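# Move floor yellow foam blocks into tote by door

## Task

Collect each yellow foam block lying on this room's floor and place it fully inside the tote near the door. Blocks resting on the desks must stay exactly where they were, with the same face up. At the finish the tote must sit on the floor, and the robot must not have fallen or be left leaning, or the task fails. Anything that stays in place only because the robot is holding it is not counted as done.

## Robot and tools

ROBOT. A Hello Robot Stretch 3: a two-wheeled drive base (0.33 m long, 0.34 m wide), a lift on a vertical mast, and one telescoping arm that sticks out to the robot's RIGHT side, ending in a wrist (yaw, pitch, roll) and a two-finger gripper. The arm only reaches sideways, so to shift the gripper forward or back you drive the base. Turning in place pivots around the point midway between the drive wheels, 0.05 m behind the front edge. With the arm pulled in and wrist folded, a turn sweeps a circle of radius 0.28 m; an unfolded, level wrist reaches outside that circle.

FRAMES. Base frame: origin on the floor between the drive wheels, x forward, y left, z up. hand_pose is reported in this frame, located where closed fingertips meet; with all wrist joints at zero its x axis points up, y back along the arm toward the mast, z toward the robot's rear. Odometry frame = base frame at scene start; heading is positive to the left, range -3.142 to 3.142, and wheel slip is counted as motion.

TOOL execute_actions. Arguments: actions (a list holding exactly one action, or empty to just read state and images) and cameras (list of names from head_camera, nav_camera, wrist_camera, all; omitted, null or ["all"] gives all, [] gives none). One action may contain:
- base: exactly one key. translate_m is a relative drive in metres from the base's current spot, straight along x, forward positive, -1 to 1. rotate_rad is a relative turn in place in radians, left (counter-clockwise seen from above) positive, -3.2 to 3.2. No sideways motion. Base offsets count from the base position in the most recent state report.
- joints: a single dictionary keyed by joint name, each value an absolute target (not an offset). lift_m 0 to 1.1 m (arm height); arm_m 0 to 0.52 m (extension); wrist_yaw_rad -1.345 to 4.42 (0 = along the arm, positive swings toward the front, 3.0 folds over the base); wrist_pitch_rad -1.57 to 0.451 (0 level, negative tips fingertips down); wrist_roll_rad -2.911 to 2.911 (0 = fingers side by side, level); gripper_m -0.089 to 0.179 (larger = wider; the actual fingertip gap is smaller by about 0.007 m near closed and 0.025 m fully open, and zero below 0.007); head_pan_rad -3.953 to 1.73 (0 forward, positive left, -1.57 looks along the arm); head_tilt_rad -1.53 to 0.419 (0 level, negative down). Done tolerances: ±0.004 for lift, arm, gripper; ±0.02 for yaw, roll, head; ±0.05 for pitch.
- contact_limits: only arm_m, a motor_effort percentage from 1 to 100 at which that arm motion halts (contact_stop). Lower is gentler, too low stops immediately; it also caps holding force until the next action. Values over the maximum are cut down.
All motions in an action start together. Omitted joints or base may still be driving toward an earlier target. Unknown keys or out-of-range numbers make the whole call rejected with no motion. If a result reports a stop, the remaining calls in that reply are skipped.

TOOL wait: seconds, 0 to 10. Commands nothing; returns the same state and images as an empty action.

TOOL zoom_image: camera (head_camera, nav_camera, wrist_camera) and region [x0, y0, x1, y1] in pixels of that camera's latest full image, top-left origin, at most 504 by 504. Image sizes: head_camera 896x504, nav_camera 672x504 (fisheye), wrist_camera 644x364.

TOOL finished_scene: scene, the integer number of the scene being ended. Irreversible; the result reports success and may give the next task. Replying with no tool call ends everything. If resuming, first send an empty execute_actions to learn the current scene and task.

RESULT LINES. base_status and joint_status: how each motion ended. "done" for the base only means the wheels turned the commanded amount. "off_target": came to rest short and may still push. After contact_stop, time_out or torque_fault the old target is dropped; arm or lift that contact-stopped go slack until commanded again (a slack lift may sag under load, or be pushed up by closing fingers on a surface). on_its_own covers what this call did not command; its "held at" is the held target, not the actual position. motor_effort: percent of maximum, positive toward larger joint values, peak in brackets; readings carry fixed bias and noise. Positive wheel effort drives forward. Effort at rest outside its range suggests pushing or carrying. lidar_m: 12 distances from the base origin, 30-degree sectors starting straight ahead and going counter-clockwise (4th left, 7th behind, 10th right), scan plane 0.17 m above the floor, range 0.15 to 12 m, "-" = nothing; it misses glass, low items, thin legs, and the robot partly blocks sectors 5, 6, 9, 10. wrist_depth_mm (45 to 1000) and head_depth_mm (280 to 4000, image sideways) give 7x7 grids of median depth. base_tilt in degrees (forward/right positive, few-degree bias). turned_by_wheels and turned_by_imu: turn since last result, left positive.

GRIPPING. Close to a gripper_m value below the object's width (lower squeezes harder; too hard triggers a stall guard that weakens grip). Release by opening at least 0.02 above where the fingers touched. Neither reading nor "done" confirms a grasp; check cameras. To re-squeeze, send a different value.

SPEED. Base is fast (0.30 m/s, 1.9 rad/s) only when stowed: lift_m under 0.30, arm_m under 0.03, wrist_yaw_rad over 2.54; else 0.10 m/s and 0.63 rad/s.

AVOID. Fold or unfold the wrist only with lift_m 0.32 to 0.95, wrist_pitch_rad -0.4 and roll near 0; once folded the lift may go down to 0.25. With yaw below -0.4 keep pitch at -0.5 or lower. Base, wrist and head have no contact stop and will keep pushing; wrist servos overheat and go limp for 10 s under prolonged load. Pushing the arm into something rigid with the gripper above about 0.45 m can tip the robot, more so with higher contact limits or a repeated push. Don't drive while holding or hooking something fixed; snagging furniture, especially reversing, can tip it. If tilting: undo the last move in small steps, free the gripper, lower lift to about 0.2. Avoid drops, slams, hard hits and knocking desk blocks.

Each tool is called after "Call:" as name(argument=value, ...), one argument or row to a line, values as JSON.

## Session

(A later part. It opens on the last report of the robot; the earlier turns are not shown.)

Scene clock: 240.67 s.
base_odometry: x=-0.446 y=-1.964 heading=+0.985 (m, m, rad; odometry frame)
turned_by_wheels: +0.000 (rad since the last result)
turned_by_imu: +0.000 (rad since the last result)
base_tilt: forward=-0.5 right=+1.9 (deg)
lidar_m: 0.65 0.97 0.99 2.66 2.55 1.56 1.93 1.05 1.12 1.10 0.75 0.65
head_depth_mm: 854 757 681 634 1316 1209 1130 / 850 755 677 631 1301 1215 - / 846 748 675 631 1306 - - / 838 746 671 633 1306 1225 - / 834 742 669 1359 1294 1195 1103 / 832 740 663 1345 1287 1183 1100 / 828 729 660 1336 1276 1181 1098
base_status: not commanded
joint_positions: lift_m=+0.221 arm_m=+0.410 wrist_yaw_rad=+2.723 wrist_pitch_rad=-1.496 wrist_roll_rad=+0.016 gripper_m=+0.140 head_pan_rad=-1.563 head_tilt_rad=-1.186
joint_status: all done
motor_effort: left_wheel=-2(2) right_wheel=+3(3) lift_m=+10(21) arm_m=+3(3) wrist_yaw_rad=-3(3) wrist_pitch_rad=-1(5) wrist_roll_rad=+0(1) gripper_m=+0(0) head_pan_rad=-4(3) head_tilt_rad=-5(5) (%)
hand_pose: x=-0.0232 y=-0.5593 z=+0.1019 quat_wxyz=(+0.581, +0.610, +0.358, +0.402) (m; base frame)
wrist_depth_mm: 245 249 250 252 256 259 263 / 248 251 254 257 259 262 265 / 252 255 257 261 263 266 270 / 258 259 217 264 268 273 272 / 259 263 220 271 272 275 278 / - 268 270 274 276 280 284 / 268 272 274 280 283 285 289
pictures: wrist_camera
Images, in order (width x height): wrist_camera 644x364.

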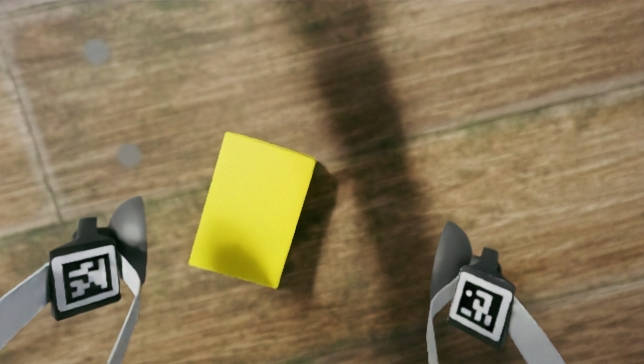

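Call:
execute_actions(
  actions=[
    {"base":{"translate_m":-0.03},"joints":{"arm_m":0.397,"wrist_yaw_rad":2.52}},
  ],
  cameras=[],
)

Call:
execute_actions(
  actions=[
    {"joints":{"lift_m":0.14,"gripper_m":0.115}},
  ],
  cameras=["wrist_camera"],
)

Call:
execute_actions(
  actions=[
    {"joints":{"gripper_m":0.03}},
  ],
  cameras=[],
)

Call:
execute_actions(
  actions=[
    {"joints":{"lift_m":0.295,"arm_m":0.3}},
  ],
  cameras=[],
)

Call:
execute_actions(
  actions=[
    {"base":{"rotate_rad":1.34},"joints":{"arm_m":0.02,"wrist_yaw_rad":2.75,"wrist_pitch_rad":-0.45,"head_pan_rad":0,"head_tilt_rad":-0.8}},
  ],
  cameras=["wrist_camera"],
)

Call:
execute_actions(
  actions=[
    {"base":{"translate_m":1}},
  ],
  cameras=[],
)

Call:
execute_actions(
  actions=[
    {"base":{"translate_m":1},"joints":{"head_pan_rad":-1.2}},
  ],
  cameras=["nav_camera"],
)

Scene clock: 266.50 s.
base_odometry: x=-0.462 y=-1.989 heading=+0.985 (m, m, rad; odometry frame)
turned_by_wheels: +0.000 (rad since the last result)
turned_by_imu: +0.000 (rad since the last result)
base_tilt: forward=-0.6 right=+2.0 (deg)
lidar_m: 0.68 0.99 1.04 2.66 2.51 1.54 1.90 1.03 1.12 1.10 0.76 0.68
head_depth_mm: 856 759 680 635 1303 1204 1131 / 848 753 679 631 1303 1217 - / 845 750 673 632 1305 - - / 842 744 672 633 1298 1232 - / 833 743 669 1355 1288 1194 1101 / 833 736 664 1349 1284 1177 1105 / 822 737 661 1353 1270 1179 1095
base_status: done
joint_positions: lift_m=+0.221 arm_m=+0.397 wrist_yaw_rad=+2.523 wrist_pitch_rad=-1.497 wrist_roll_rad=+0.016 gripper_m=+0.140 head_pan_rad=-1.563 head_tilt_rad=-1.186
joint_status: all done
motor_effort: left_wheel=-2(6) right_wheel=+4(7) lift_m=+10(10) arm_m=-4(5) wrist_yaw_rad=-3(3) wrist_pitch_rad=-1(1) wrist_roll_rad=+0(0) gripper_m=-1(0) head_pan_rad=-3(3) head_tilt_rad=-6(6) (%)
hand_pose: x=-0.0241 y=-0.5466 z=+0.1019 quat_wxyz=(+0.619, +0.642, +0.296, +0.342) (m; base frame)
wrist_depth_mm: 246 247 251 252 256 260 261 / 251 252 254 257 260 263 266 / 253 254 256 259 263 267 268 / 257 260 262 219 268 270 273 / 260 265 266 223 272 274 278 / - 268 271 274 276 281 283 / 270 273 273 279 282 285 287
pictures: none
No camera images: the call's "cameras" was empty. Leave "cameras" out to get every camera's image.

Scene clock: 268.07 s.
base_odometry: x=-0.462 y=-1.989 heading=+0.985 (m, m, rad; odometry frame)
turned_by_wheels: +0.000 (rad since the last result)
turned_by_imu: +0.000 (rad since the last result)
base_tilt: forward=-0.6 right=+1.9 (deg)
lidar_m: 0.68 0.99 1.04 2.66 2.51 1.53 1.89 1.02 1.12 1.10 0.76 0.68
head_depth_mm: 856 758 682 633 1317 1208 1122 / 852 755 675 630 1314 1209 - / 849 753 672 629 1301 - - / 838 748 671 632 1287 1235 - / 834 743 667 1357 1284 1198 1106 / 830 736 664 1347 1283 1184 1102 / 826 733 660 1339 1270 1182 1094
base_status: not commanded
joint_positions: lift_m=+0.141 arm_m=+0.397 wrist_yaw_rad=+2.523 wrist_pitch_rad=-1.497 wrist_roll_rad=+0.016 gripper_m=+0.115 head_pan_rad=-1.563 head_tilt_rad=-1.186
joint_status: all done
motor_effort: left_wheel=-2(1) right_wheel=+4(4) lift_m=+10(10) arm_m=-5(4) wrist_yaw_rad=-2(2) wrist_pitch_rad=-1(1) wrist_roll_rad=+1(0) gripper_m=+0(80) head_pan_rad=-3(3) head_tilt_rad=-5(5) (%)
hand_pose: x=-0.0241 y=-0.5465 z=+0.0219 quat_wxyz=(+0.619, +0.642, +0.296, +0.342) (m; base frame)
wrist_depth_mm: 170 171 174 175 177 178 180 / 172 174 176 178 179 181 184 / 175 177 177 180 182 184 186 / 177 179 180 137 185 186 189 / 181 181 139 140 188 191 191 / 182 - 141 142 190 194 195 / 187 187 188 144 195 197 199
pictures: wrist_camera
Images, in order (width x height): wrist_camera 644x364.

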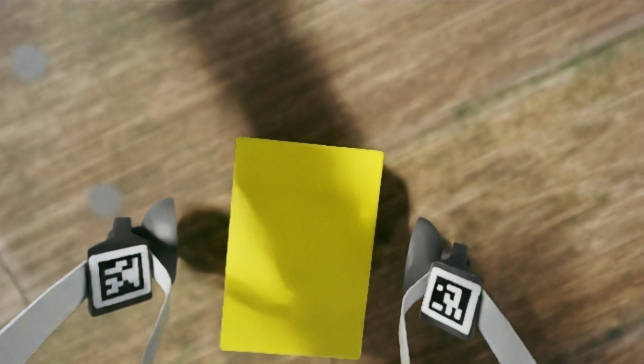

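Scene clock: 269.40 s.
base_odometry: x=-0.462 y=-1.989 heading=+0.985 (m, m, rad; odometry frame)
turned_by_wheels: +0.000 (rad since the last result)
turned_by_imu: +0.000 (rad since the last result)
base_tilt: forward=-0.4 right=+2.0 (deg)
lidar_m: 0.68 0.99 1.04 2.66 2.51 1.54 1.90 1.02 1.12 1.10 0.76 0.68
head_depth_mm: 858 758 681 636 1310 1209 1125 / 852 754 675 631 1308 1216 - / 843 751 672 629 1307 - - / 842 746 671 632 1296 1233 - / 832 743 667 1358 1282 1199 1104 / 829 740 662 1354 1290 1190 1099 / 828 733 664 1338 1264 1181 1097
base_status: not commanded
joint_positions: lift_m=+0.141 arm_m=+0.397 wrist_yaw_rad=+2.523 wrist_pitch_rad=-1.497 wrist_roll_rad=+0.016 gripper_m=+0.031 head_pan_rad=-1.563 head_tilt_rad=-1.186
joint_status: all done
motor_effort: left_wheel=-2(1) right_wheel=+4(4) lift_m=+10(10) arm_m=-4(4) wrist_yaw_rad=-2(3) wrist_pitch_rad=-1(1) wrist_roll_rad=+1(0) gripper_m=-12(87) head_pan_rad=-3(3) head_tilt_rad=-5(5) (%)
hand_pose: x=-0.0241 y=-0.5465 z=+0.0219 quat_wxyz=(+0.619, +0.642, +0.296, +0.342) (m; base frame)
wrist_depth_mm: 170 171 173 175 176 178 181 / 172 174 175 177 179 181 183 / 175 177 178 180 182 183 186 / 178 179 134 135 185 187 189 / 180 182 136 137 187 191 192 / 183 184 138 139 191 194 195 / 186 188 140 141 194 196 198
pictures: none
No camera images: the call's "cameras" was empty. Leave "cameras" out to get every camera's image.

Scene clock: 271.63 s.
base_odometry: x=-0.462 y=-1.989 heading=+0.985 (m, m, rad; odometry frame)
turned_by_wheels: +0.000 (rad since the last result)
turned_by_imu: +0.000 (rad since the last result)
base_tilt: forward=-0.6 right=+2.0 (deg)
lidar_m: 0.68 0.99 1.04 2.66 2.51 1.53 1.90 1.03 1.12 0.39 0.76 0.68
head_depth_mm: 853 757 681 634 1307 1209 1133 / 851 752 678 633 1308 1214 - / 844 750 675 631 1300 - - / 840 747 671 629 1283 1226 - / 832 742 665 1357 1287 1200 1099 / 828 738 662 1346 1286 1183 1111 / 826 733 660 1335 1264 1175 1101
base_status: not commanded
joint_positions: lift_m=+0.294 arm_m=+0.300 wrist_yaw_rad=+2.523 wrist_pitch_rad=-1.497 wrist_roll_rad=+0.016 gripper_m=+0.031 head_pan_rad=-1.563 head_tilt_rad=-1.186
joint_status: all done
motor_effort: left_wheel=-2(1) right_wheel=+4(4) lift_m=+26(26) arm_m=-4(4) wrist_yaw_rad=-2(3) wrist_pitch_rad=-1(1) wrist_roll_rad=+0(1) gripper_m=-12(12) head_pan_rad=-4(3) head_tilt_rad=-6(6) (%)
hand_pose: x=-0.0241 y=-0.4496 z=+0.1759 quat_wxyz=(+0.619, +0.642, +0.296, +0.342) (m; base frame)
wrist_depth_mm: 317 320 322 325 331 331 334 / 322 324 327 330 336 337 341 / 323 328 333 335 341 345 347 / 330 336 134 135 347 348 351 / 339 339 136 137 350 355 358 / 343 343 138 139 358 359 368 / 347 353 140 141 363 368 369
pictures: none
No camera images: the call's "cameras" was empty. Leave "cameras" out to get every camera's image.

Scene clock: 275.03 s.
base_odometry: x=-0.462 y=-1.989 heading=+2.325 (m, m, rad; odometry frame)
turned_by_wheels: +1.340 (rad since the last result)
turned_by_imu: +1.353 (rad since the last result)
base_tilt: forward=-0.6 right=+1.9 (deg)
lidar_m: 1.80 2.68 2.08 1.53 1.06 1.02 1.10 0.76 1.23 0.68 1.13 0.99
head_depth_mm: 1484 1709 1522 1842 1534 1360 1190 / 2394 1778 2021 1876 1605 1368 1187 / 2427 2755 2455 1929 1592 1357 1188 / 2360 2736 2415 1914 1588 1355 1180 / 2351 2679 2398 1903 1575 1336 1173 / 2312 2623 2422 1890 1570 1336 1171 / 2274 2590 2357 1883 1564 1337 1163
base_status: done
joint_positions: lift_m=+0.294 arm_m=+0.020 wrist_yaw_rad=+2.747 wrist_pitch_rad=-0.470 wrist_roll_rad=+0.016 gripper_m=+0.031 head_pan_rad=-0.007 head_tilt_rad=-0.804
joint_status: all done
motor_effort: left_wheel=-2(7) right_wheel=+3(12) lift_m=+26(25) arm_m=-4(3) wrist_yaw_rad=+2(3) wrist_pitch_rad=+6(7) wrist_roll_rad=+1(1) gripper_m=-12(12) head_pan_rad=+4(48) head_tilt_rad=+1(22) (%)
hand_pose: x=+0.0624 y=+0.0354 z=+0.2955 quat_wxyz=(+0.297, +0.711, +0.025, +0.637) (m; base frame)
wrist_depth_mm: - - - - - - - / - - - - - - - / 795 816 849 918 966 - - / - 666 134 135 745 787 839 / - 567 136 137 631 636 669 / - - 138 139 546 541 558 / - - 140 141 442 468 482
pictures: wrist_camera
Images, in order (width x height): wrist_camera 644x364.

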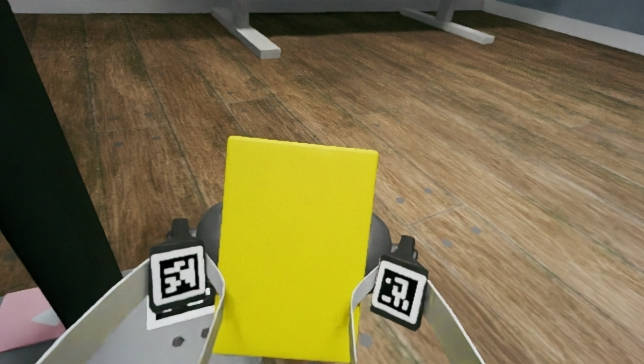

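Scene clock: 280.13 s.
base_odometry: x=-1.147 y=-1.260 heading=+2.325 (m, m, rad; odometry frame)
turned_by_wheels: +0.000 (rad since the last result)
turned_by_imu: +0.005 (rad since the last result)
base_tilt: forward=-0.5 right=+2.0 (deg)
lidar_m: 1.67 1.68 1.75 2.05 2.07 1.88 2.09 1.22 0.57 0.55 0.99 0.85
head_depth_mm: 1547 1760 2037 1972 1229 1313 1168 / 1514 1736 2021 1951 1604 1360 1187 / 1493 1706 1966 1936 1581 1362 1180 / 1467 1675 1918 1903 1591 1345 1171 / 1445 1633 1866 1914 1572 1353 1170 / 1414 1611 1836 1896 1564 1334 1169 / 1402 1594 1820 1875 1549 1334 1160
base_status: done
joint_positions: lift_m=+0.294 arm_m=+0.020 wrist_yaw_rad=+2.747 wrist_pitch_rad=-0.470 wrist_roll_rad=+0.016 gripper_m=+0.031 head_pan_rad=-0.007 head_tilt_rad=-0.803
joint_status: not commanded
motor_effort: left_wheel=-2(5) right_wheel=+4(14) lift_m=+26(25) arm_m=-4(4) wrist_yaw_rad=+2(3) wrist_pitch_rad=+6(6) wrist_roll_rad=+1(0) gripper_m=-11(12) head_pan_rad=+4(4) head_tilt_rad=+1(1) (%)
hand_pose: x=+0.0624 y=+0.0355 z=+0.2956 quat_wxyz=(+0.297, +0.711, +0.025, +0.637) (m; base frame)
wrist_depth_mm: - - - - - - - / - - - - - - - / 792 803 859 910 966 - - / - 659 135 135 730 790 829 / - 566 135 137 628 635 661 / - - 138 139 551 542 562 / - - 140 141 442 474 483
pictures: none
No camera images: the call's "cameras" was empty. Leave "cameras" out to get every camera's image.

Scene clock: 285.23 s.
base_odometry: x=-1.831 y=-0.531 heading=+2.324 (m, m, rad; odometry frame)
turned_by_wheels: +0.000 (rad since the last result)
turned_by_imu: +0.005 (rad since the last result)
base_tilt: forward=-0.5 right=+1.9 (deg)
lidar_m: 0.68 0.68 0.85 1.72 1.73 2.26 2.64 1.22 0.48 0.72 1.14 0.74
head_depth_mm: 2170 2450 2498 1974 1639 1214 1056 / 2242 2487 2379 1940 1603 1363 1181 / 2276 2545 2378 1933 1599 1369 1187 / 2351 2627 2443 1928 1596 1350 1178 / 1853 2075 2265 1914 1579 1349 1173 / 1433 1562 1691 1798 1574 1339 1170 / 1200 1283 1379 1480 1489 1338 1161
base_status: done
joint_positions: lift_m=+0.294 arm_m=+0.020 wrist_yaw_rad=+2.747 wrist_pitch_rad=-0.470 wrist_roll_rad=+0.016 gripper_m=+0.031 head_pan_rad=-1.193 head_tilt_rad=-0.803
joint_status: all done
motor_effort: left_wheel=-2(5) right_wheel=+4(14) lift_m=+26(26) arm_m=-5(4) wrist_yaw_rad=+2(2) wrist_pitch_rad=+6(6) wrist_roll_rad=+0(0) gripper_m=-12(12) head_pan_rad=-3(43) head_tilt_rad=+1(1) (%)
hand_pose: x=+0.0623 y=+0.0355 z=+0.2956 quat_wxyz=(+0.297, +0.711, +0.025, +0.637) (m; base frame)
wrist_depth_mm: - - - - 886 678 547 / - - - - 927 702 565 / 780 823 846 899 895 720 582 / - 648 134 135 731 707 596 / - 565 136 137 629 633 614 / - - 138 139 547 545 558 / - - 140 141 443 471 483
pictures: nav_camera (sideways: a quarter turn counterclockwise sets it upright)
Images, in order (width x height): nav_camera 672x504.

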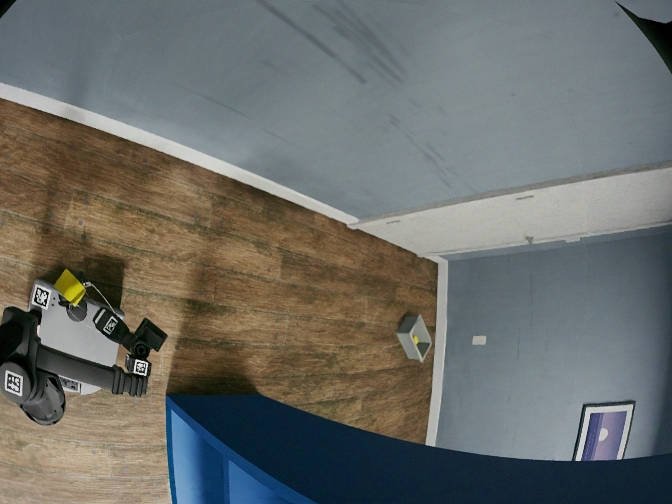

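Call:
execute_actions(
  actions=[
    {"base":{"rotate_rad":-1.26}},
  ],
  cameras=[],
)

Call:
execute_actions(
  actions=[
    {"base":{"translate_m":0.75}},
  ],
  cameras=[],
)

Call:
execute_actions(
  actions=[
    {"base":{"translate_m":0.75}},
  ],
  cameras=[],
)

Call:
execute_actions(
  actions=[
    {"base":{"rotate_rad":1.08},"joints":{"arm_m":0.22,"lift_m":0.34,"head_pan_rad":-1.57,"head_tilt_rad":-1.2}},
  ],
  cameras=[],
)

Call:
execute_actions(
  actions=[
    {"joints":{"arm_m":0.42,"wrist_pitch_rad":-1.5}},
  ],
  cameras=[],
)

Call:
execute_actions(
  actions=[
    {"joints":{"wrist_yaw_rad":4.15}},
  ],
  cameras=["wrist_camera","head_camera"],
)

Scene clock: 311.17 s.
base_odometry: x=-1.831 y=-0.531 heading=+1.065 (m, m, rad; odometry frame)
turned_by_wheels: -1.260 (rad since the last result)
turned_by_imu: -1.268 (rad since the last result)
base_tilt: forward=-0.5 right=+1.9 (deg)
lidar_m: 1.59 0.84 0.68 0.68 0.75 1.18 1.73 2.25 2.84 1.22 0.47 0.49
head_depth_mm: 1497 1965 2251 1966 1621 1370 1194 / 1031 1186 1570 1894 1604 1368 1187 / 1063 1207 1335 1601 1574 1357 1180 / 1094 795 1386 1158 1491 1354 1180 / 1138 744 1356 1111 996 1294 1166 / 1041 737 612 1112 913 1188 1127 / 951 728 546 588 675 899 1146
base_status: done
joint_positions: lift_m=+0.294 arm_m=+0.020 wrist_yaw_rad=+2.747 wrist_pitch_rad=-0.470 wrist_roll_rad=+0.016 gripper_m=+0.031 head_pan_rad=-1.193 head_tilt_rad=-0.803
joint_status: not commanded
motor_effort: left_wheel=+3(10) right_wheel=-4(12) lift_m=+26(26) arm_m=-5(5) wrist_yaw_rad=+2(2) wrist_pitch_rad=+6(7) wrist_roll_rad=+0(0) gripper_m=-11(11) head_pan_rad=-3(3) head_tilt_rad=+1(2) (%)
hand_pose: x=+0.0623 y=+0.0355 z=+0.2956 quat_wxyz=(+0.297, +0.711, +0.025, +0.637) (m; base frame)
wrist_depth_mm: 631 670 691 728 773 833 869 / 688 726 759 806 839 923 963 / 742 752 791 862 894 963 - / - 660 134 135 738 802 830 / - 562 136 137 636 633 668 / - - 138 139 547 539 557 / - - 140 141 448 473 480
pictures: none
No camera images: the call's "cameras" was empty. Leave "cameras" out to get every camera's image.

Scene clock: 315.53 s.
base_odometry: x=-1.467 y=+0.125 heading=+1.065 (m, m, rad; odometry frame)
turned_by_wheels: +0.000 (rad since the last result)
turned_by_imu: +0.004 (rad since the last result)
base_tilt: forward=-0.5 right=+1.9 (deg)
lidar_m: 1.28 0.68 0.56 0.55 0.61 0.97 2.47 0.50 0.41 0.41 2.25 1.85
head_depth_mm: 2830 3057 407 452 523 616 751 / 2999 3256 2498 1895 584 679 847 / 3111 3332 2466 1922 1597 1329 1022 / 3195 3344 2442 1920 1587 1352 1174 / 2757 2973 2429 1913 1577 1345 1171 / 2403 2671 2371 1881 1568 1338 1162 / 2130 2334 2374 1891 1565 1332 1163
base_status: done
joint_positions: lift_m=+0.294 arm_m=+0.020 wrist_yaw_rad=+2.747 wrist_pitch_rad=-0.470 wrist_roll_rad=+0.016 gripper_m=+0.031 head_pan_rad=-1.193 head_tilt_rad=-0.803
joint_status: not commanded
motor_effort: left_wheel=+3(10) right_wheel=-3(9) lift_m=+26(25) arm_m=-4(5) wrist_yaw_rad=+2(2) wrist_pitch_rad=+7(6) wrist_roll_rad=+1(1) gripper_m=-12(11) head_pan_rad=-3(3) head_tilt_rad=+1(1) (%)
hand_pose: x=+0.0623 y=+0.0355 z=+0.2956 quat_wxyz=(+0.297, +0.711, +0.025, +0.637) (m; base frame)
wrist_depth_mm: 520 545 569 602 633 666 688 / 574 593 619 660 697 738 772 / 612 635 666 717 766 812 887 / - 659 134 134 744 780 833 / - 568 136 137 636 646 674 / - - 138 139 542 537 564 / - - 140 141 443 469 483
pictures: none
No camera images: the call's "cameras" was empty. Leave "cameras" out to get every camera's image.

Scene clock: 319.90 s.
base_odometry: x=-1.104 y=+0.781 heading=+1.065 (m, m, rad; odometry frame)
turned_by_wheels: +0.000 (rad since the last result)
turned_by_imu: +0.004 (rad since the last result)
base_tilt: forward=-0.6 right=+1.9 (deg)
lidar_m: 1.01 0.50 0.41 0.40 0.47 0.75 3.21 0.84 1.12 2.60 1.34 1.10
head_depth_mm: 2967 3160 2526 1954 1613 1365 1193 / 2736 3075 2463 1944 1613 1369 1181 / 2247 2644 2451 1930 1601 1363 1181 / 1864 2144 2316 1924 1593 1358 1178 / 1605 1819 2056 1912 1569 1344 1174 / 1412 1571 1738 1838 1569 1344 1165 / 1259 1381 1519 1686 1567 1273 1125
base_status: done
joint_positions: lift_m=+0.294 arm_m=+0.020 wrist_yaw_rad=+2.747 wrist_pitch_rad=-0.470 wrist_roll_rad=+0.016 gripper_m=+0.031 head_pan_rad=-1.193 head_tilt_rad=-0.803
joint_status: not commanded
motor_effort: left_wheel=+2(9) right_wheel=-3(9) lift_m=+25(26) arm_m=-5(5) wrist_yaw_rad=+2(2) wrist_pitch_rad=+6(6) wrist_roll_rad=+0(1) gripper_m=-11(13) head_pan_rad=-3(3) head_tilt_rad=+1(1) (%)
hand_pose: x=+0.0623 y=+0.0355 z=+0.2956 quat_wxyz=(+0.297, +0.711, +0.025, +0.637) (m; base frame)
wrist_depth_mm: 414 405 432 455 481 503 540 / 447 446 470 502 538 559 602 / 494 490 507 542 595 627 679 / - 545 134 135 668 718 763 / - 555 136 137 632 639 670 / - - 138 139 542 537 559 / - - 140 142 443 471 482
pictures: none
No camera images: the call's "cameras" was empty. Leave "cameras" out to get every camera's image.

Scene clock: 322.60 s.
base_odometry: x=-1.104 y=+0.781 heading=+2.145 (m, m, rad; odometry frame)
turned_by_wheels: +1.080 (rad since the last result)
turned_by_imu: +1.090 (rad since the last result)
base_tilt: forward=-0.4 right=+1.8 (deg)
lidar_m: 0.41 0.40 0.48 0.79 1.19 0.84 1.19 2.41 1.30 1.09 0.94 0.49
head_depth_mm: 1317 1649 1588 1434 1313 1209 1145 / 1271 1576 1584 1426 1305 1211 - / 1220 1509 1571 1425 1306 - - / 1181 1449 1564 1398 1287 - - / 1139 1395 1555 1403 1285 1161 1101 / 1095 1334 1522 1403 1284 1181 1098 / 1069 1276 1490 1391 1284 1183 1094
base_status: done
joint_positions: lift_m=+0.339 arm_m=+0.220 wrist_yaw_rad=+2.747 wrist_pitch_rad=-0.469 wrist_roll_rad=+0.016 gripper_m=+0.031 head_pan_rad=-1.563 head_tilt_rad=-1.186
joint_status: all done
motor_effort: left_wheel=-2(8) right_wheel=+3(12) lift_m=+26(27) arm_m=+3(3) wrist_yaw_rad=+2(2) wrist_pitch_rad=+6(6) wrist_roll_rad=+0(0) gripper_m=-12(12) head_pan_rad=-3(27) head_tilt_rad=-5(26) (%)
hand_pose: x=+0.0624 y=-0.1637 z=+0.3408 quat_wxyz=(+0.297, +0.711, +0.025, +0.637) (m; base frame)
wrist_depth_mm: - - - 718 520 427 359 / - - - 775 554 450 377 / 858 929 955 790 577 466 389 / 720 - 134 135 616 495 406 / - - 136 137 648 514 424 / - - 138 139 606 548 444 / - - 140 141 494 519 467
pictures: none
No camera images: the call's "cameras" was empty. Leave "cameras" out to get every camera's image.

Scene clock: 325.30 s.
base_odometry: x=-1.104 y=+0.781 heading=+2.145 (m, m, rad; odometry frame)
turned_by_wheels: +0.000 (rad since the last result)
turned_by_imu: +0.000 (rad since the last result)
base_tilt: forward=-0.6 right=+2.0 (deg)
lidar_m: 0.41 0.40 0.48 0.79 1.19 0.84 1.19 2.41 1.30 1.09 0.94 0.48
head_depth_mm: 1307 1645 1581 1430 1311 1207 1140 / 1266 1585 1579 1424 1307 1219 - / 1223 1511 1593 1425 1303 - - / 1181 1445 1596 1339 1290 1222 - / 1145 1384 1540 1392 1289 1192 1096 / 1103 1335 1525 1399 1282 1190 1103 / 1064 1281 1489 1406 1282 1176 1090
base_status: not commanded
joint_positions: lift_m=+0.339 arm_m=+0.420 wrist_yaw_rad=+2.747 wrist_pitch_rad=-1.496 wrist_roll_rad=+0.016 gripper_m=+0.031 head_pan_rad=-1.563 head_tilt_rad=-1.186
joint_status: all done
motor_effort: left_wheel=-1(1) right_wheel=+3(3) lift_m=+26(25) arm_m=+2(4) wrist_yaw_rad=+2(2) wrist_pitch_rad=-1(6) wrist_roll_rad=+1(0) gripper_m=-11(13) head_pan_rad=-3(4) head_tilt_rad=-6(6) (%)
hand_pose: x=-0.0231 y=-0.5693 z=+0.2209 quat_wxyz=(+0.577, +0.605, +0.366, +0.409) (m; base frame)
wrist_depth_mm: 360 363 366 371 375 377 382 / 363 367 371 377 381 384 385 / 367 375 257 261 383 389 392 / 378 379 134 134 312 396 401 / 383 384 136 137 326 405 410 / 388 390 138 139 407 411 418 / 392 399 141 141 339 418 419
pictures: none
No camera images: the call's "cameras" was empty. Leave "cameras" out to get every camera's image.

Scene clock: 327.00 s.
base_odometry: x=-1.104 y=+0.781 heading=+2.145 (m, m, rad; odometry frame)
turned_by_wheels: +0.000 (rad since the last result)
turned_by_imu: +0.000 (rad since the last result)
base_tilt: forward=-0.4 right=+1.9 (deg)
lidar_m: 0.41 0.40 0.48 0.79 1.19 0.84 1.19 2.41 1.30 1.09 0.94 0.49
head_depth_mm: 1314 1618 1593 1428 1310 1212 1142 / 1267 1597 1569 1425 1307 1221 - / 1222 1502 1594 1410 1306 - - / 1176 1442 1604 1349 1295 1232 - / 1144 1389 1553 1394 1292 1187 1105 / 1107 1340 1525 1404 1277 1186 1100 / 1069 1282 1494 1383 1284 1187 1099
base_status: not commanded
joint_positions: lift_m=+0.339 arm_m=+0.420 wrist_yaw_rad=+4.146 wrist_pitch_rad=-1.496 wrist_roll_rad=+0.016 gripper_m=+0.031 head_pan_rad=-1.563 head_tilt_rad=-1.186
joint_status: all done
motor_effort: left_wheel=-2(1) right_wheel=+3(3) lift_m=+25(26) arm_m=+3(2) wrist_yaw_rad=+3(2) wrist_pitch_rad=-2(1) wrist_roll_rad=+0(0) gripper_m=-13(11) head_pan_rad=-3(4) head_tilt_rad=-6(6) (%)
hand_pose: x=-0.0170 y=-0.5671 z=+0.2209 quat_wxyz=(+0.178, +0.227, +0.670, +0.684) (m; base frame)
wrist_depth_mm: 358 361 362 369 377 379 384 / 361 364 371 376 381 381 389 / 294 371 367 365 387 391 395 / 303 332 135 134 394 397 400 / 302 379 135 137 401 406 409 / 295 371 138 139 405 413 414 / 273 280 140 141 414 417 421
pictures: head_camera (sideways: a quarter turn clockwise sets it upright), wrist_camera
Images, in order (width x height): head_camera 896x504, wrist_camera 644x364.

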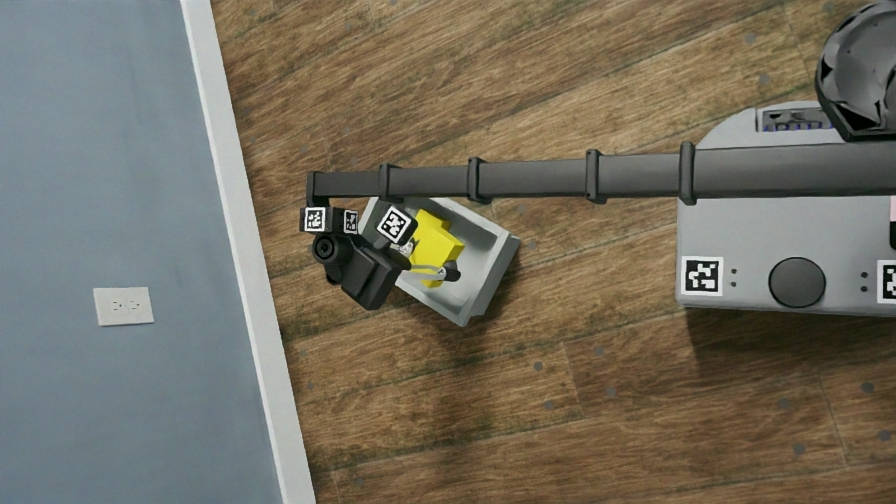

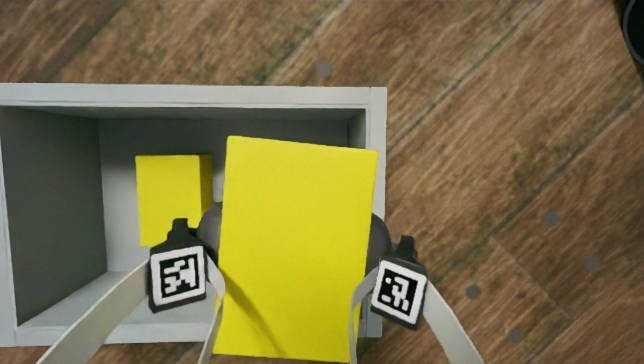

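Call:
execute_actions(
  actions=[
    {"joints":{"arm_m":0.465,"wrist_yaw_rad":4.21,"lift_m":0.3}},
  ],
  cameras=[],
)

Call:
execute_actions(
  actions=[
    {"joints":{"lift_m":0.21}},
  ],
  cameras=["wrist_camera"],
)

Scene clock: 337.73 s.
base_odometry: x=-1.104 y=+0.781 heading=+2.145 (m, m, rad; odometry frame)
turned_by_wheels: +0.000 (rad since the last result)
turned_by_imu: +0.001 (rad since the last result)
base_tilt: forward=-0.6 right=+1.9 (deg)
lidar_m: 0.41 0.40 0.48 0.79 1.19 0.84 1.19 2.41 1.30 0.56 0.94 0.48
head_depth_mm: 1325 1649 1577 1436 1312 1211 1137 / 1274 1591 1576 1432 1308 1209 - / 1220 1516 1590 1424 1312 - - / 1178 1438 1602 1356 1293 1228 - / 1139 1378 1551 1392 1288 1194 1102 / 1107 1325 1520 1398 1286 1186 1097 / 1069 1277 1489 1403 1276 1185 1092
base_status: not commanded
joint_positions: lift_m=+0.301 arm_m=+0.465 wrist_yaw_rad=+4.207 wrist_pitch_rad=-1.497 wrist_roll_rad=+0.016 gripper_m=+0.031 head_pan_rad=-1.563 head_tilt_rad=-1.186
joint_status: all done
motor_effort: left_wheel=-1(1) right_wheel=+3(3) lift_m=+10(21) arm_m=+2(3) wrist_yaw_rad=+3(5) wrist_pitch_rad=-1(1) wrist_roll_rad=+0(0) gripper_m=-12(11) head_pan_rad=-3(3) head_tilt_rad=-6(5) (%)
hand_pose: x=-0.0169 y=-0.6118 z=+0.1819 quat_wxyz=(+0.157, +0.207, +0.676, +0.689) (m; base frame)
wrist_depth_mm: 209 322 326 330 334 339 344 / 236 293 266 243 222 344 349 / 250 327 291 337 282 350 353 / 253 322 134 135 248 355 360 / 255 339 135 137 241 360 367 / 246 290 138 139 364 369 374 / 349 357 141 141 368 375 377
pictures: none
No camera images: the call's "cameras" was empty. Leave "cameras" out to get every camera's image.

Scene clock: 339.40 s.
base_odometry: x=-1.104 y=+0.781 heading=+2.145 (m, m, rad; odometry frame)
turned_by_wheels: +0.000 (rad since the last result)
turned_by_imu: +0.000 (rad since the last result)
base_tilt: forward=-0.5 right=+1.8 (deg)
lidar_m: 0.41 0.40 0.48 0.79 1.19 0.84 1.19 2.41 1.30 1.09 0.94 0.48
head_depth_mm: 1308 1649 1585 1431 1316 1209 1127 / 1262 1589 1566 1424 1303 1217 - / 1225 1527 1575 1405 1303 - - / 1177 1445 1584 1367 1300 1228 - / 1134 1388 1554 1377 1291 1198 1101 / 1099 1336 1527 1390 1287 1191 1100 / 1070 1286 1498 1403 1273 1180 1103
base_status: not commanded
joint_positions: lift_m=+0.211 arm_m=+0.465 wrist_yaw_rad=+4.207 wrist_pitch_rad=-1.497 wrist_roll_rad=+0.016 gripper_m=+0.031 head_pan_rad=-1.563 head_tilt_rad=-1.186
joint_status: all done
motor_effort: left_wheel=-2(1) right_wheel=+3(3) lift_m=+10(10) arm_m=+2(3) wrist_yaw_rad=+2(3) wrist_pitch_rad=-1(1) wrist_roll_rad=+1(0) gripper_m=-11(11) head_pan_rad=-4(3) head_tilt_rad=-6(5) (%)
hand_pose: x=-0.0169 y=-0.6118 z=+0.0919 quat_wxyz=(+0.157, +0.207, +0.676, +0.689) (m; base frame)
wrist_depth_mm: 163 154 147 140 134 129 251 / 236 239 241 242 220 153 255 / 239 197 234 247 250 151 258 / 243 200 134 135 249 149 264 / 246 203 136 137 240 147 268 / 246 251 138 139 195 145 273 / 206 202 140 141 209 144 278
pictures: wrist_camera
Images, in order (width x height): wrist_camera 644x364.

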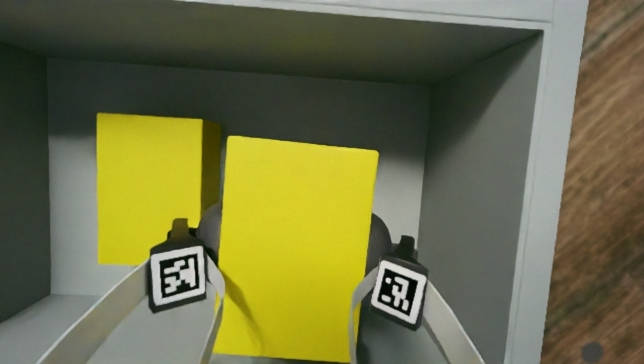

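Call:
execute_actions(
  actions=[
    {"joints":{"arm_m":0.447,"lift_m":0.15}},
  ],
  cameras=["wrist_camera"],
)

Call:
execute_actions(
  actions=[
    {"joints":{"gripper_m":0.085}},
  ],
  cameras=[],
)

Call:
execute_actions(
  actions=[
    {"joints":{"lift_m":0.29}},
  ],
  cameras=["wrist_camera"],
)

Scene clock: 353.40 s.
base_odometry: x=-1.104 y=+0.781 heading=+2.145 (m, m, rad; odometry frame)
turned_by_wheels: +0.000 (rad since the last result)
turned_by_imu: +0.001 (rad since the last result)
base_tilt: forward=-0.6 right=+1.9 (deg)
lidar_m: 0.41 0.40 0.48 0.79 1.18 0.84 1.19 2.41 1.30 1.10 0.94 0.49
head_depth_mm: 1316 1636 1567 1441 1320 1211 1116 / 1269 1593 1566 1427 1305 1218 - / 1222 1501 1566 1402 1292 - - / 1180 1452 1562 1345 1298 1228 - / 1138 1385 1546 1396 1288 1189 1098 / 1103 1335 1521 1399 1285 1186 1100 / 1068 1284 1488 1397 1283 1178 1100
base_status: not commanded
joint_positions: lift_m=+0.151 arm_m=+0.447 wrist_yaw_rad=+4.207 wrist_pitch_rad=-1.497 wrist_roll_rad=+0.016 gripper_m=+0.031 head_pan_rad=-1.563 head_tilt_rad=-1.186
joint_status: all done
motor_effort: left_wheel=-2(2) right_wheel=+3(3) lift_m=+10(10) arm_m=-4(6) wrist_yaw_rad=+3(2) wrist_pitch_rad=-1(1) wrist_roll_rad=+1(0) gripper_m=-11(13) head_pan_rad=-3(3) head_tilt_rad=-5(6) (%)
hand_pose: x=-0.0169 y=-0.5945 z=+0.0319 quat_wxyz=(+0.157, +0.207, +0.676, +0.689) (m; base frame)
wrist_depth_mm: 138 131 124 118 113 107 87 / 178 180 182 184 185 126 86 / 138 181 184 187 188 124 85 / 140 159 134 135 191 122 84 / 142 150 136 137 194 120 83 / 143 145 138 139 160 119 82 / 190 195 140 141 201 117 82
pictures: wrist_camera
Images, in order (width x height): wrist_camera 644x364.

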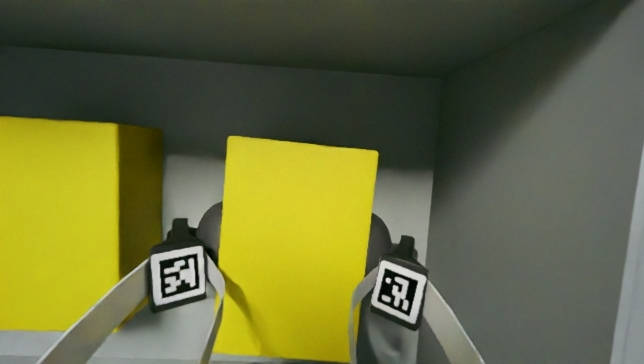

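Scene clock: 354.43 s.
base_odometry: x=-1.104 y=+0.781 heading=+2.145 (m, m, rad; odometry frame)
turned_by_wheels: +0.000 (rad since the last result)
turned_by_imu: +0.000 (rad since the last result)
base_tilt: forward=-0.6 right=+1.9 (deg)
lidar_m: 0.41 0.40 0.48 0.79 1.19 0.84 1.19 2.41 1.31 1.09 0.94 0.49
head_depth_mm: 1315 1642 1586 1440 1312 1211 1120 / 1269 1585 1589 1430 1307 1217 - / 1214 1514 1570 1405 1303 - - / 1178 1440 1568 1352 1302 1224 - / 1139 1397 1545 1387 1293 1199 1102 / 1102 1346 1514 1409 1278 1190 1102 / 1072 1284 1503 1394 1294 1190 1096
base_status: not commanded
joint_positions: lift_m=+0.151 arm_m=+0.447 wrist_yaw_rad=+4.207 wrist_pitch_rad=-1.497 wrist_roll_rad=+0.016 gripper_m=+0.085 head_pan_rad=-1.563 head_tilt_rad=-1.186
joint_status: all done
motor_effort: left_wheel=-1(2) right_wheel=+3(3) lift_m=+10(10) arm_m=-5(5) wrist_yaw_rad=+2(3) wrist_pitch_rad=-1(1) wrist_roll_rad=+0(1) gripper_m=+1(79) head_pan_rad=-3(3) head_tilt_rad=-5(6) (%)
hand_pose: x=-0.0169 y=-0.5945 z=+0.0319 quat_wxyz=(+0.157, +0.207, +0.676, +0.689) (m; base frame)
wrist_depth_mm: 138 131 124 118 112 107 87 / 178 181 182 184 185 126 86 / 138 182 185 187 188 124 85 / 140 158 144 144 191 122 84 / 141 148 146 146 193 121 83 / 144 - 148 149 - 119 82 / - 194 194 152 200 110 82
pictures: none
No camera images: the call's "cameras" was empty. Leave "cameras" out to get every camera's image.

Scene clock: 356.53 s.
base_odometry: x=-1.104 y=+0.781 heading=+2.145 (m, m, rad; odometry frame)
turned_by_wheels: +0.000 (rad since the last result)
turned_by_imu: +0.000 (rad since the last result)
base_tilt: forward=-0.6 right=+1.8 (deg)
lidar_m: 0.41 0.40 0.48 0.79 1.19 0.84 1.19 2.42 1.30 1.09 0.94 0.49
head_depth_mm: 1314 1641 1583 1426 1313 1210 1134 / 1267 1582 1577 1428 1310 1220 - / 1221 1512 1592 1414 1311 - - / 1178 1448 1592 1352 1296 1225 - / 1138 1380 1554 1389 1287 1194 1099 / 1100 1328 1528 1407 1290 1190 1107 / 1068 1290 1497 1395 1288 1186 1099
base_status: not commanded
joint_positions: lift_m=+0.289 arm_m=+0.447 wrist_yaw_rad=+4.207 wrist_pitch_rad=-1.497 wrist_roll_rad=+0.016 gripper_m=+0.085 head_pan_rad=-1.563 head_tilt_rad=-1.186
joint_status: all done
motor_effort: left_wheel=-2(2) right_wheel=+3(3) lift_m=+26(26) arm_m=-5(5) wrist_yaw_rad=+2(3) wrist_pitch_rad=-2(1) wrist_roll_rad=+0(0) gripper_m=+0(0) head_pan_rad=-4(3) head_tilt_rad=-5(7) (%)
hand_pose: x=-0.0169 y=-0.5945 z=+0.1709 quat_wxyz=(+0.157, +0.207, +0.676, +0.689) (m; base frame)
wrist_depth_mm: 310 311 318 319 324 327 329 / 244 246 225 207 210 333 339 / 272 318 323 325 268 338 346 / 273 283 301 286 259 344 348 / 278 329 335 339 337 350 352 / 266 - 301 315 - 354 360 / - 220 222 227 236 362 368
pictures: wrist_camera
Images, in order (width x height): wrist_camera 644x364.

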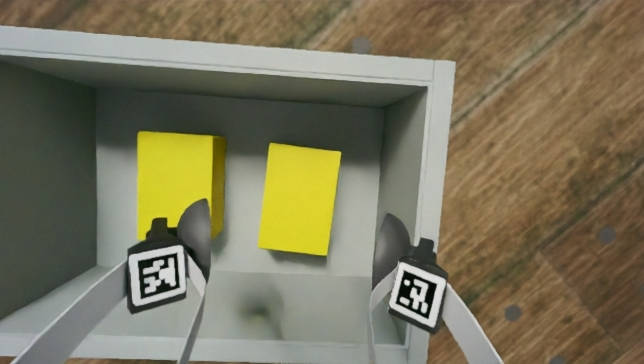

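Call:
finished_scene(
  scene=1,
)

The scene is finished: the task was done.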